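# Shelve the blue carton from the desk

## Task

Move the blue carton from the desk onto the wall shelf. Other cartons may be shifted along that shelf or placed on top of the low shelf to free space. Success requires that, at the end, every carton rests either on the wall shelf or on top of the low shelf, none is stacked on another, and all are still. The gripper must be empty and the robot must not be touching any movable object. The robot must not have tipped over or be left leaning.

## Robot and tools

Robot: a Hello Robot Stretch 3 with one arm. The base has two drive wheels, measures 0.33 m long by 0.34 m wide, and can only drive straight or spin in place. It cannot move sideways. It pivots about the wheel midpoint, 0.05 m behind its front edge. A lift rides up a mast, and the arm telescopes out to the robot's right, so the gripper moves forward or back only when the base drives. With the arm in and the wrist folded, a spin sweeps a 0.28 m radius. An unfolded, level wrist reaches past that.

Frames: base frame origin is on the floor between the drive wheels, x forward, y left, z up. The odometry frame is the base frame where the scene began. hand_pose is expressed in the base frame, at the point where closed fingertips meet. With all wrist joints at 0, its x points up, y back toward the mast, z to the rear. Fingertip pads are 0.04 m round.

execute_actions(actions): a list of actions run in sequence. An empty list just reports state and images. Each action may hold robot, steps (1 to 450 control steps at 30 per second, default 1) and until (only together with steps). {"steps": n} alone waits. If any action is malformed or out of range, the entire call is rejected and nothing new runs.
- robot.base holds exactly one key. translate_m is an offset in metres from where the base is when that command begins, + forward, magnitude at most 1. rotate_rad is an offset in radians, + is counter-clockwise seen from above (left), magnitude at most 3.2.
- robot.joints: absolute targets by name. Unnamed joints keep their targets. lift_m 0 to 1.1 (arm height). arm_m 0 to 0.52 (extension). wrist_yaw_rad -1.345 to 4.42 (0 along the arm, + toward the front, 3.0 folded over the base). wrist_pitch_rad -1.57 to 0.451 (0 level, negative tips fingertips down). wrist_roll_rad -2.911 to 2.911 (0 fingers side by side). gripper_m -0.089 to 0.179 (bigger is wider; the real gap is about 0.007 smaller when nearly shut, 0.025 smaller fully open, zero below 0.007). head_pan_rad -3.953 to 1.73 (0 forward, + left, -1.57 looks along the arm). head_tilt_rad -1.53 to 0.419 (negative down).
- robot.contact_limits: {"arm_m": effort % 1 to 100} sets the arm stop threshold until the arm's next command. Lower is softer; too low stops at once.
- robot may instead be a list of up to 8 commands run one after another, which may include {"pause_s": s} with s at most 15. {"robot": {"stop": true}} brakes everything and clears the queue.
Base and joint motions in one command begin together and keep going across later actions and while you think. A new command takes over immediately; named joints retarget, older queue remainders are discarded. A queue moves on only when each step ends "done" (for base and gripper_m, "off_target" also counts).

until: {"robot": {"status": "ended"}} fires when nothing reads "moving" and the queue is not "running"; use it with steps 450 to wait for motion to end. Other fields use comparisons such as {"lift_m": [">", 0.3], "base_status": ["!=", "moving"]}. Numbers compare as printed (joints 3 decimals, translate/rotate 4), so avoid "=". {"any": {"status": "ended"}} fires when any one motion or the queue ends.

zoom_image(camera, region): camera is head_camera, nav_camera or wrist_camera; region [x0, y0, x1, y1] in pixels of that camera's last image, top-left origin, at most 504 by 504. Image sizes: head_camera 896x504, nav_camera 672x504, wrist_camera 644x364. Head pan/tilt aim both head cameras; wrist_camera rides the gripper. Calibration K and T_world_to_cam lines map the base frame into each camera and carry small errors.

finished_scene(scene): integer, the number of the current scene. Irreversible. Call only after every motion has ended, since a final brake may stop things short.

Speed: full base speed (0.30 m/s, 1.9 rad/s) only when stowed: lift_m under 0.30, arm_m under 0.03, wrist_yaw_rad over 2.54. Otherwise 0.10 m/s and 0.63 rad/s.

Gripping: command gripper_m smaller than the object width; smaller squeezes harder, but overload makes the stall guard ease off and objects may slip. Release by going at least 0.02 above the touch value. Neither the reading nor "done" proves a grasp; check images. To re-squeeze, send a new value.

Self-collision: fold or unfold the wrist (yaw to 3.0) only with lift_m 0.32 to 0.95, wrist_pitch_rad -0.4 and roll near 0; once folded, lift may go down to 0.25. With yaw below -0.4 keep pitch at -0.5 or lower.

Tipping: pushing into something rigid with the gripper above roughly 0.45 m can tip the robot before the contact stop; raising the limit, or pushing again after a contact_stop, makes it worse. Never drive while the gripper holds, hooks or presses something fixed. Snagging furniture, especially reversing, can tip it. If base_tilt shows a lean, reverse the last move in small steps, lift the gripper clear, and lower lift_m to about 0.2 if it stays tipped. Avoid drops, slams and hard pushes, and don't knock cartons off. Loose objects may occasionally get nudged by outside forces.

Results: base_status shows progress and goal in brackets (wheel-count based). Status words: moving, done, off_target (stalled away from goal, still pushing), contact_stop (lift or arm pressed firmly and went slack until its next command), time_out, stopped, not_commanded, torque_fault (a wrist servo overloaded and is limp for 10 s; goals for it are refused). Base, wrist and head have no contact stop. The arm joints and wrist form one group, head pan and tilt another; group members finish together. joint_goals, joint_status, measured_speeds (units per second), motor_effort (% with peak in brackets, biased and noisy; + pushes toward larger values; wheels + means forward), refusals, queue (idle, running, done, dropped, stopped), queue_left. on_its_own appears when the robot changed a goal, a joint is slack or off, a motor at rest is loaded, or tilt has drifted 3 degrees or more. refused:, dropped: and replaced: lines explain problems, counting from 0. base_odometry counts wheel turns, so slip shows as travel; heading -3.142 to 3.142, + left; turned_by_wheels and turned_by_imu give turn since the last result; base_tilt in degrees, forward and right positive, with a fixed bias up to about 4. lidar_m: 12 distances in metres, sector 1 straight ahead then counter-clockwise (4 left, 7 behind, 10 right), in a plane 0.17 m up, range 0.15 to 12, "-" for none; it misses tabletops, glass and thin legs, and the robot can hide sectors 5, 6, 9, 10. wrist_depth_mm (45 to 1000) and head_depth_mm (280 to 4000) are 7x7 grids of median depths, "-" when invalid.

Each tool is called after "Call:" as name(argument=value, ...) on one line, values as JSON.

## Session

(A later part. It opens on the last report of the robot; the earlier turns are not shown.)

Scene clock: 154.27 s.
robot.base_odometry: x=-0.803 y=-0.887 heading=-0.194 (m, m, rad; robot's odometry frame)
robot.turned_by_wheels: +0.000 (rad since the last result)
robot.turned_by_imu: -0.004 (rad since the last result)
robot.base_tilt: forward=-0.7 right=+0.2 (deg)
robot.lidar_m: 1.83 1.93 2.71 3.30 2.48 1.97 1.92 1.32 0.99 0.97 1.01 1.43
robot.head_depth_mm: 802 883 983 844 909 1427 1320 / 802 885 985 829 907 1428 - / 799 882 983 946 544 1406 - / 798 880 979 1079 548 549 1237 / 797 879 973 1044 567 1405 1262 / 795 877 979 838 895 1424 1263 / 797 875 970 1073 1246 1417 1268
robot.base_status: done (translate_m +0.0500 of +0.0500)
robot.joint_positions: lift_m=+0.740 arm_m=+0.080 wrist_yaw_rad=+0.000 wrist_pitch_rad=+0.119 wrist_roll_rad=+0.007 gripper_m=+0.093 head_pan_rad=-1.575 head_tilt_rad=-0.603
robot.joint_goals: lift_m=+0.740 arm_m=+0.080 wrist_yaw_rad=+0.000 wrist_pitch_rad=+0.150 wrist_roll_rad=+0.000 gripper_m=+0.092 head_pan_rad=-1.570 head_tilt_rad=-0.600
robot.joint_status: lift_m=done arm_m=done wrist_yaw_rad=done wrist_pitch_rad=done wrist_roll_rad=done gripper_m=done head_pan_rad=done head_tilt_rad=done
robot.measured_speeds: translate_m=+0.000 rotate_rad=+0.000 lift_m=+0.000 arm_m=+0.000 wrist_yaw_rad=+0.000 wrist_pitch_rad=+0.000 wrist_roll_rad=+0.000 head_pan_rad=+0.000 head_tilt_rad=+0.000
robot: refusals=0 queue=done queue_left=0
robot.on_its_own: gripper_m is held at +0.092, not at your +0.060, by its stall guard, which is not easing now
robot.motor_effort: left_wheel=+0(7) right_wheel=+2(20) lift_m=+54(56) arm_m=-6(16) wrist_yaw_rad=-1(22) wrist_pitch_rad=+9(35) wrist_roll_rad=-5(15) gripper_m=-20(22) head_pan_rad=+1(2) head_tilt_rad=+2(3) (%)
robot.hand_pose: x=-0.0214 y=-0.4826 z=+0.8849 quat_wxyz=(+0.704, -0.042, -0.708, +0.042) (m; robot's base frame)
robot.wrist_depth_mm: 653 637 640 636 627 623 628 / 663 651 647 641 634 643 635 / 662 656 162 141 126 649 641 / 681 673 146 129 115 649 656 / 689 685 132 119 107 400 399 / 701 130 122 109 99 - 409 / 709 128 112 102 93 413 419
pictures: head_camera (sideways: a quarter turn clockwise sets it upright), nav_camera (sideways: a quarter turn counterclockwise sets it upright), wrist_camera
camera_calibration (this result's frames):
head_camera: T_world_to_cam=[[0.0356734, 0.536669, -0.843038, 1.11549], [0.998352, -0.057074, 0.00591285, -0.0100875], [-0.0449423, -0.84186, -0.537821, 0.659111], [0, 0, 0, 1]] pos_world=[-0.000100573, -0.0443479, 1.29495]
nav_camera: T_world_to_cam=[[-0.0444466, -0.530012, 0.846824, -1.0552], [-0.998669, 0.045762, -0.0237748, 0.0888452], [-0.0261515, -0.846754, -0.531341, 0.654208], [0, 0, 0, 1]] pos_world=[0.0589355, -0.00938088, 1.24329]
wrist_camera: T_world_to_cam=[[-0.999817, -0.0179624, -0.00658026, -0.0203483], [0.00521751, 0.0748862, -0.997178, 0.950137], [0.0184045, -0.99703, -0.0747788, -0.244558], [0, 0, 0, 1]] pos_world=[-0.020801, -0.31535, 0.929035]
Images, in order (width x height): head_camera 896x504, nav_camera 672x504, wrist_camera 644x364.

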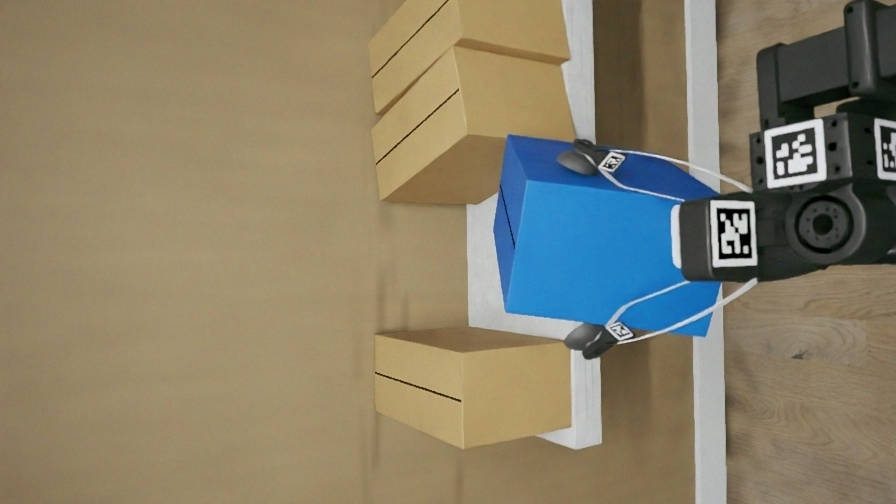

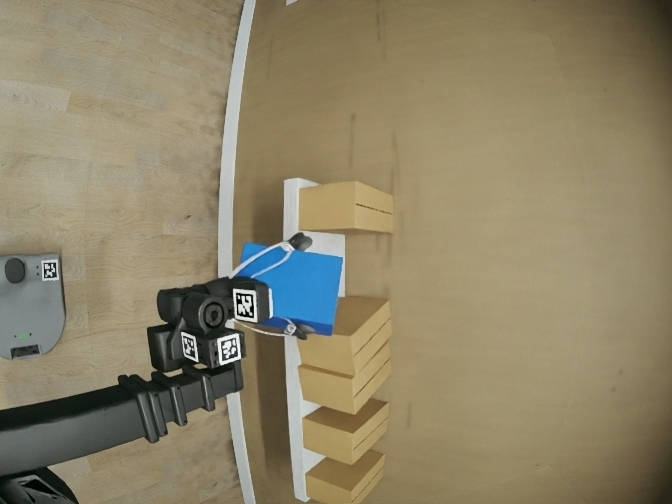

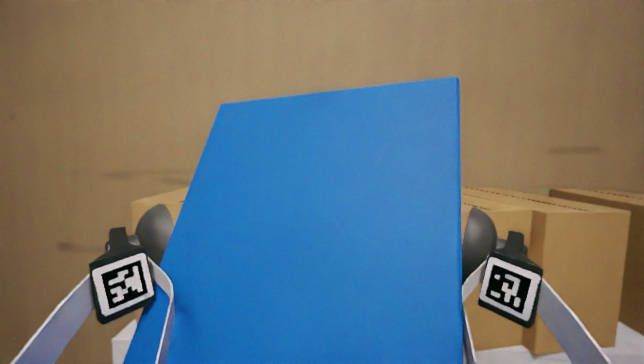

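Call:
execute_actions(actions=[{"robot":[{"joints":{"arm_m":0.39,"wrist_pitch_rad":0.3}},{"joints":{"lift_m":0.64}}],"steps":450,"until":{"robot":{"status":"ended"}}}])

Scene clock: 164.70 s.
robot.base_odometry: x=-0.803 y=-0.887 heading=-0.194 (m, m, rad; robot's odometry frame)
robot.turned_by_wheels: +0.000 (rad since the last result)
robot.turned_by_imu: +0.040 (rad since the last result)
robot.base_tilt: forward=-1.5 right=-1.0 (deg)
robot.lidar_m: 1.83 1.95 2.82 3.31 2.02 1.97 1.92 1.28 0.99 0.97 1.03 1.50
robot.head_depth_mm: 816 897 995 860 909 1417 1269 / 817 895 997 894 924 1421 - / 819 895 993 996 1016 1447 1278 / 821 903 980 814 - 1440 1281 / 824 902 1001 857 941 1436 1278 / 826 906 1006 908 946 1439 1288 / 825 902 1007 1126 1283 1454 1287
robot.base_status: done (translate_m +0.0500 of +0.0500)
robot.joint_positions: lift_m=+0.641 arm_m=+0.389 wrist_yaw_rad=-0.013 wrist_pitch_rad=+0.406 wrist_roll_rad=+0.026 gripper_m=+0.098 head_pan_rad=-1.575 head_tilt_rad=-0.603
robot.joint_goals: lift_m=+0.640 arm_m=+0.390 wrist_yaw_rad=+0.000 wrist_pitch_rad=+0.300 wrist_roll_rad=+0.000 gripper_m=+0.098 head_pan_rad=-1.570 head_tilt_rad=-0.600
robot.joint_status: lift_m=done arm_m=done wrist_yaw_rad=done wrist_pitch_rad=done wrist_roll_rad=done gripper_m=done head_pan_rad=done head_tilt_rad=done
robot.measured_speeds: translate_m=+0.000 rotate_rad=+0.000 lift_m=+0.000 arm_m=+0.000 wrist_yaw_rad=+0.000 wrist_pitch_rad=+0.000 wrist_roll_rad=+0.000 head_pan_rad=+0.000 head_tilt_rad=+0.000
robot: refusals=0 queue=done queue_left=0
robot.on_its_own: gripper_m is held at +0.098, not at your +0.060, by its stall guard, which is not easing now; arm_m is at rest, and its effort (+23) is outside its rest range (-14 to +14); wrist_yaw_rad is at rest, and its effort (+16) is outside its rest range (-12 to +12); wrist_pitch_rad is at rest, and its effort (-34) is outside its rest range (-20 to +32)
robot.motor_effort: left_wheel=-4(12) right_wheel=+0(5) lift_m=+19(55) arm_m=+23(31) wrist_yaw_rad=+16(35) wrist_pitch_rad=-34(35) wrist_roll_rad=-17(17) gripper_m=-21(24) head_pan_rad=+2(1) head_tilt_rad=+2(2) (%)
robot.hand_pose: x=-0.0244 y=-0.7784 z=+0.8585 quat_wxyz=(+0.685, -0.145, -0.701, +0.140) (m; robot's base frame)
robot.wrist_depth_mm: 453 453 442 435 426 420 413 / 436 431 422 417 412 404 398 / 422 414 157 132 113 387 384 / 406 399 141 121 106 374 371 / 394 392 130 112 99 231 358 / 151 - 119 104 92 98 188 / - 131 110 97 87 269 188
pictures: head_camera (sideways: a quarter turn clockwise sets it upright), nav_camera (sideways: a quarter turn counterclockwise sets it upright), wrist_camera
camera_calibration (this result's frames):
head_camera: T_world_to_cam=[[0.0356702, 0.536674, -0.843036, 1.11549], [0.998353, -0.0570681, 0.00591259, -0.0100872], [-0.0449373, -0.841858, -0.537825, 0.659116], [0, 0, 0, 1]] pos_world=[-0.000100308, -0.0443479, 1.29495]
nav_camera: T_world_to_cam=[[-0.0444435, -0.530017, 0.846822, -1.0552], [-0.99867, 0.0457562, -0.0237746, 0.088845], [-0.0261464, -0.846752, -0.531345, 0.654213], [0, 0, 0, 1]] pos_world=[0.0589355, -0.00938027, 1.24329]
wrist_camera: T_world_to_cam=[[-0.99972, -0.0141748, -0.0189358, -0.0153434], [0.0214951, -0.210319, -0.977397, 0.707413], [0.00987185, -0.97753, 0.210564, -0.771376], [0, 0, 0, 1]] pos_world=[-0.0229301, -0.605479, 0.853557]
Images, in order (width x height): head_camera 896x504, nav_camera 672x504, wrist_camera 644x364.

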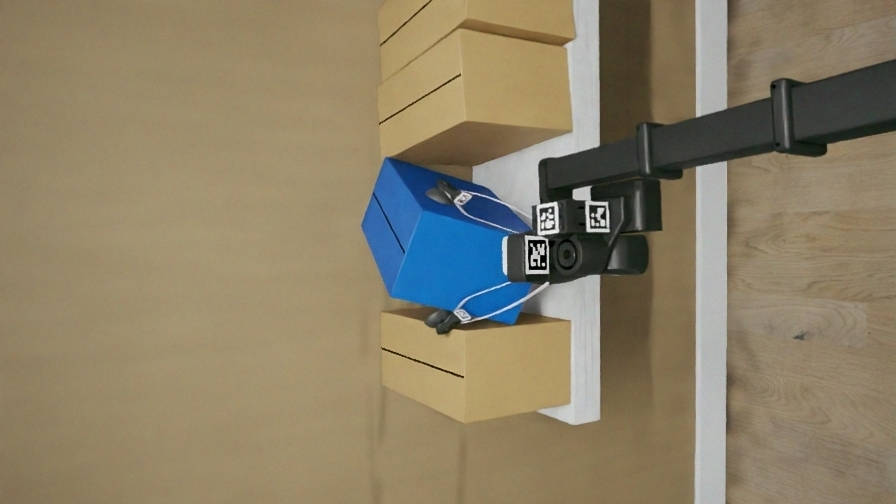

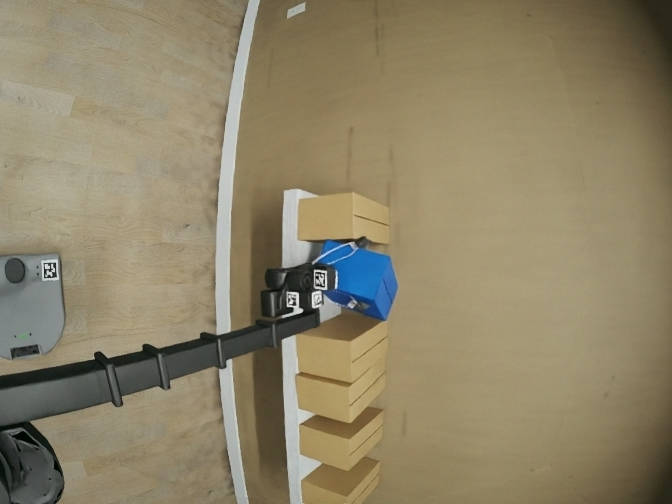

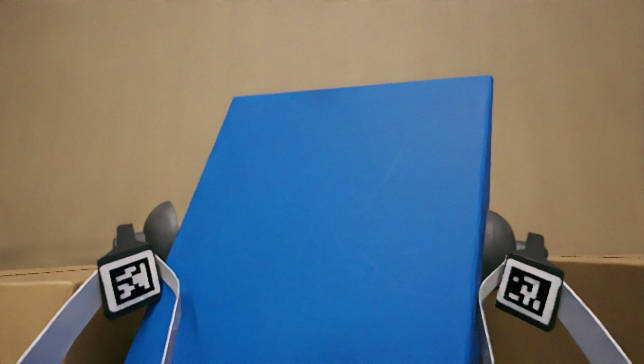

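Call:
execute_actions(actions=[{"robot":[{"joints":{"arm_m":0.34}},{"joints":{"gripper_m":0.165}},{"pause_s":1}],"steps":300,"until":{"robot":{"status":"ended"}}}])

Scene clock: 170.43 s.
robot.base_odometry: x=-0.803 y=-0.887 heading=-0.194 (m, m, rad; robot's odometry frame)
robot.turned_by_wheels: +0.000 (rad since the last result)
robot.turned_by_imu: -0.014 (rad since the last result)
robot.base_tilt: forward=-0.8 right=+0.1 (deg)
robot.lidar_m: 1.83 1.94 2.78 3.31 2.53 1.97 1.92 1.29 0.99 0.97 1.02 1.47
robot.head_depth_mm: 800 881 977 839 903 1433 1257 / 800 878 974 861 905 1426 - / 801 882 976 966 960 1432 1262 / 800 879 979 828 815 1429 1267 / 801 881 978 943 921 1435 1276 / 799 880 981 832 902 1428 1266 / 799 879 983 1064 1263 1445 1269
robot.base_status: done (translate_m +0.0500 of +0.0500)
robot.joint_positions: lift_m=+0.640 arm_m=+0.340 wrist_yaw_rad=+0.000 wrist_pitch_rad=+0.282 wrist_roll_rad=+0.000 gripper_m=+0.165 head_pan_rad=-1.575 head_tilt_rad=-0.603
robot.joint_goals: lift_m=+0.640 arm_m=+0.340 wrist_yaw_rad=+0.000 wrist_pitch_rad=+0.300 wrist_roll_rad=+0.000 gripper_m=+0.165 head_pan_rad=-1.570 head_tilt_rad=-0.600
robot.joint_status: lift_m=done arm_m=done wrist_yaw_rad=done wrist_pitch_rad=done wrist_roll_rad=done gripper_m=done head_pan_rad=done head_tilt_rad=done
robot.measured_speeds: translate_m=+0.000 rotate_rad=+0.000 lift_m=+0.000 arm_m=+0.000 wrist_yaw_rad=+0.000 wrist_pitch_rad=+0.000 wrist_roll_rad=+0.000 head_pan_rad=+0.000 head_tilt_rad=+0.000
robot: refusals=0 queue=done queue_left=0
robot.motor_effort: left_wheel=-1(18) right_wheel=+1(8) lift_m=+30(35) arm_m=-6(21) wrist_yaw_rad=+0(16) wrist_pitch_rad=+5(52) wrist_roll_rad=+0(44) gripper_m=+1(83) head_pan_rad=+2(1) head_tilt_rad=+1(1) (%)
robot.hand_pose: x=-0.0213 y=-0.7382 z=+0.8271 quat_wxyz=(+0.700, -0.099, -0.700, +0.099) (m; robot's base frame)
robot.wrist_depth_mm: 434 424 421 418 412 403 401 / 426 422 417 412 409 402 393 / 425 416 411 410 404 398 396 / 167 192 120 109 99 392 228 / 164 128 118 107 98 238 196 / - 126 117 106 97 93 188 / 168 188 115 105 96 249 182
pictures: head_camera (sideways: a quarter turn clockwise sets it upright), nav_camera (sideways: a quarter turn counterclockwise sets it upright), wrist_camera
camera_calibration (this result's frames):
head_camera: T_world_to_cam=[[0.035668, 0.536207, -0.843333, 1.11588], [0.998353, -0.0570646, 0.00594168, -0.0101251], [-0.0449385, -0.842156, -0.537359, 0.658509], [0, 0, 0, 1]] pos_world=[-0.000100315, -0.0443517, 1.29497]
nav_camera: T_world_to_cam=[[-0.0444412, -0.529548, 0.847115, -1.05558], [-0.99867, 0.0457428, -0.0237974, 0.0888747], [-0.0261475, -0.847046, -0.530876, 0.653603], [0, 0, 0, 1]] pos_world=[0.0589354, -0.00941271, 1.24329]
wrist_camera: T_world_to_cam=[[-0.999847, -0.0172382, 0.00290727, -0.032549], [-0.00139322, -0.0872008, -0.99619, 0.791104], [0.017426, -0.996042, 0.0871634, -0.636899], [0, 0, 0, 1]] pos_world=[-0.0203432, -0.565954, 0.843698]
Images, in order (width x height): head_camera 896x504, nav_camera 672x504, wrist_camera 644x364.

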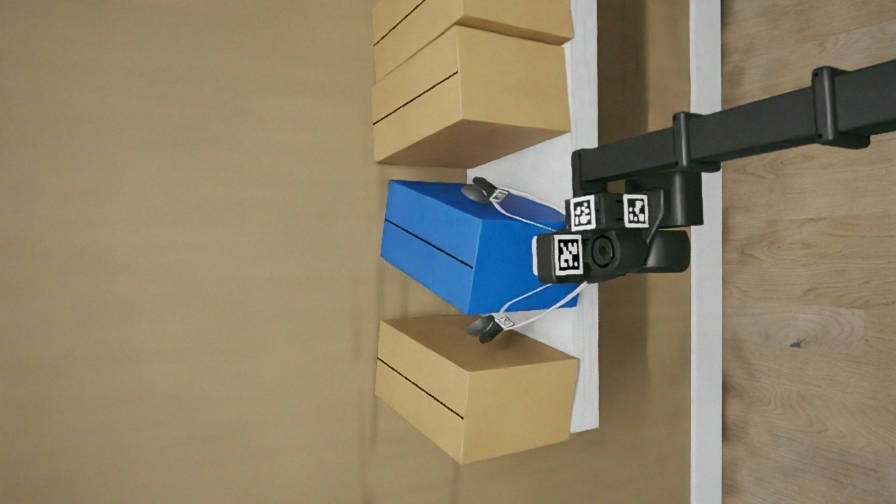

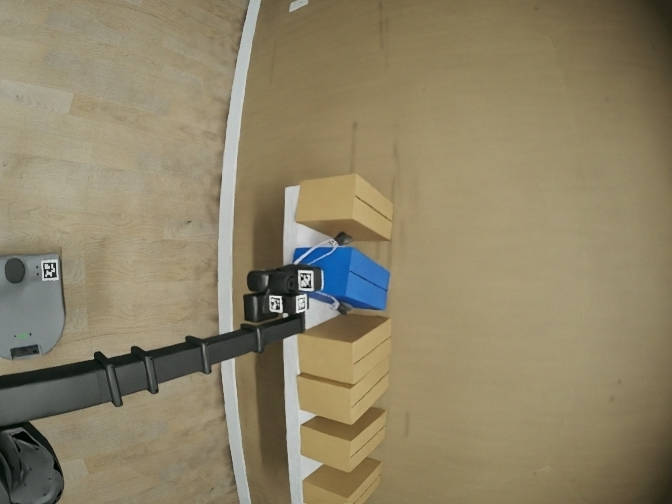

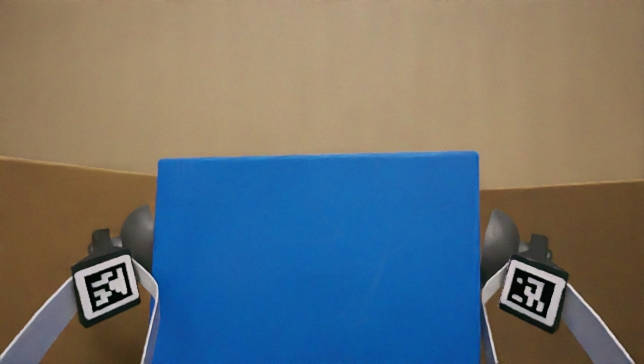

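Call:
execute_actions(actions=[{"robot":[{"joints":{"gripper_m":0.179}},{"joints":{"arm_m":0.0}},{"pause_s":1}],"steps":300,"until":{"robot":{"status":"ended"}}}])

Scene clock: 176.63 s.
robot.base_odometry: x=-0.803 y=-0.887 heading=-0.194 (m, m, rad; robot's odometry frame)
robot.turned_by_wheels: +0.000 (rad since the last result)
robot.turned_by_imu: +0.001 (rad since the last result)
robot.base_tilt: forward=-0.8 right=+0.1 (deg)
robot.lidar_m: 1.83 1.94 2.78 3.31 2.53 1.97 1.93 1.29 0.99 0.96 1.03 1.47
robot.head_depth_mm: 801 881 983 839 899 1422 1262 / 800 882 980 864 905 1393 1260 / 801 878 979 969 954 1429 1277 / 802 880 978 830 855 1427 1300 / 804 884 982 948 919 1431 1264 / 802 880 977 835 903 1431 1272 / 802 887 975 1066 1255 1444 1270
robot.base_status: done (translate_m +0.0500 of +0.0500)
robot.joint_positions: lift_m=+0.640 arm_m=+0.000 wrist_yaw_rad=+0.000 wrist_pitch_rad=+0.282 wrist_roll_rad=+0.000 gripper_m=+0.179 head_pan_rad=-1.575 head_tilt_rad=-0.603
robot.joint_goals: lift_m=+0.640 arm_m=+0.000 wrist_yaw_rad=+0.000 wrist_pitch_rad=+0.300 wrist_roll_rad=+0.000 gripper_m=+0.179 head_pan_rad=-1.570 head_tilt_rad=-0.600
robot.joint_status: lift_m=done arm_m=done wrist_yaw_rad=done wrist_pitch_rad=done wrist_roll_rad=done gripper_m=done head_pan_rad=done head_tilt_rad=done
robot.measured_speeds: translate_m=+0.000 rotate_rad=+0.000 lift_m=+0.000 arm_m=+0.000 wrist_yaw_rad=+0.000 wrist_pitch_rad=+0.000 wrist_roll_rad=+0.000 head_pan_rad=+0.000 head_tilt_rad=+0.000
robot: refusals=0 queue=done queue_left=0
robot.motor_effort: left_wheel=+0(1) right_wheel=+1(1) lift_m=+30(30) arm_m=-6(5) wrist_yaw_rad=-1(1) wrist_pitch_rad=+6(5) wrist_roll_rad=+0(0) gripper_m=+1(64) head_pan_rad=+2(2) head_tilt_rad=+2(2) (%)
robot.hand_pose: x=-0.0213 y=-0.3982 z=+0.8271 quat_wxyz=(+0.700, -0.099, -0.700, +0.099) (m; robot's base frame)
robot.wrist_depth_mm: 819 814 794 784 773 765 750 / 803 799 798 777 763 759 747 / 778 777 780 768 764 755 742 / 787 771 772 761 761 744 728 / 781 501 494 456 562 474 475 / 776 492 480 452 528 475 497 / 771 756 477 473 469 462 456
pictures: head_camera (sideways: a quarter turn clockwise sets it upright), nav_camera (sideways: a quarter turn counterclockwise sets it upright), wrist_camera
camera_calibration (this result's frames):
head_camera: T_world_to_cam=[[0.0356679, 0.536207, -0.843333, 1.11588], [0.998353, -0.0570644, 0.00594169, -0.0101251], [-0.0449384, -0.842156, -0.537359, 0.658509], [0, 0, 0, 1]] pos_world=[-0.00010031, -0.0443517, 1.29497]
nav_camera: T_world_to_cam=[[-0.0444412, -0.529547, 0.847115, -1.05558], [-0.99867, 0.0457426, -0.0237974, 0.0888747], [-0.0261474, -0.847046, -0.530876, 0.653603], [0, 0, 0, 1]] pos_world=[0.0589354, -0.00941272, 1.24329]
wrist_camera: T_world_to_cam=[[-0.999847, -0.0172381, 0.00290716, -0.0266881], [-0.00139326, -0.0871926, -0.996191, 0.820752], [0.0174259, -0.996042, 0.0871552, -0.298254], [0, 0, 0, 1]] pos_world=[-0.0203432, -0.22597, 0.843698]
Images, in order (width x height): head_camera 896x504, nav_camera 672x504, wrist_camera 644x364.

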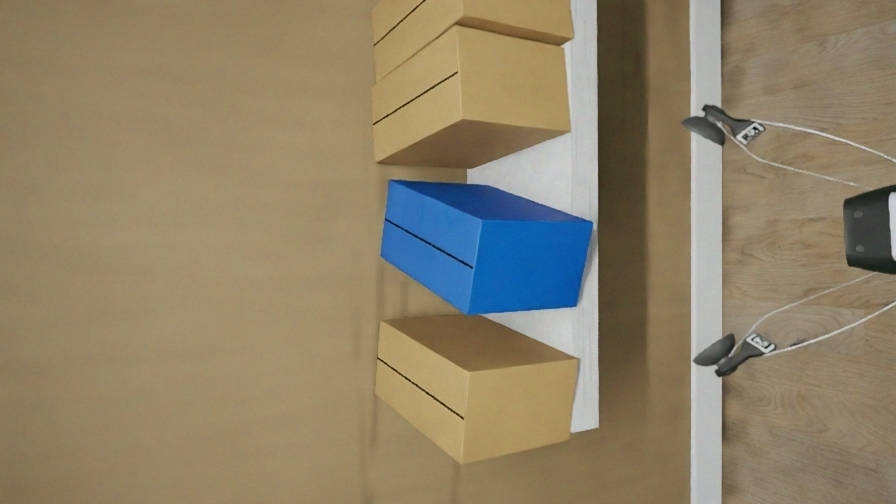

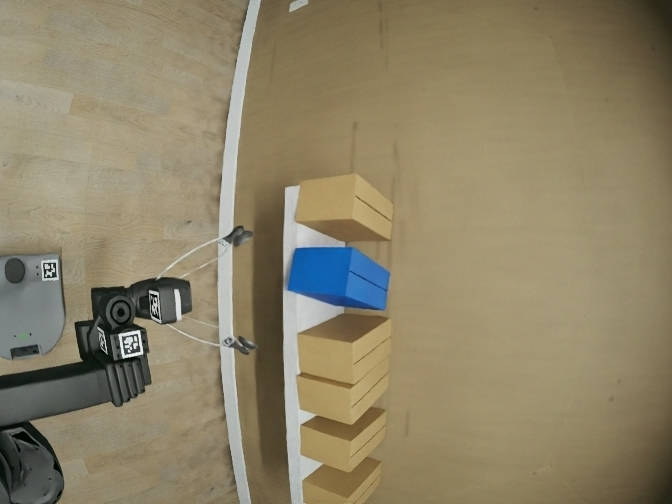

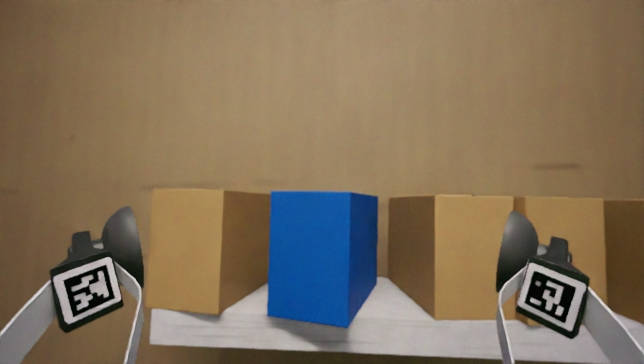

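Call:
finished_scene(scene=1)

The scene is finished: the task was done.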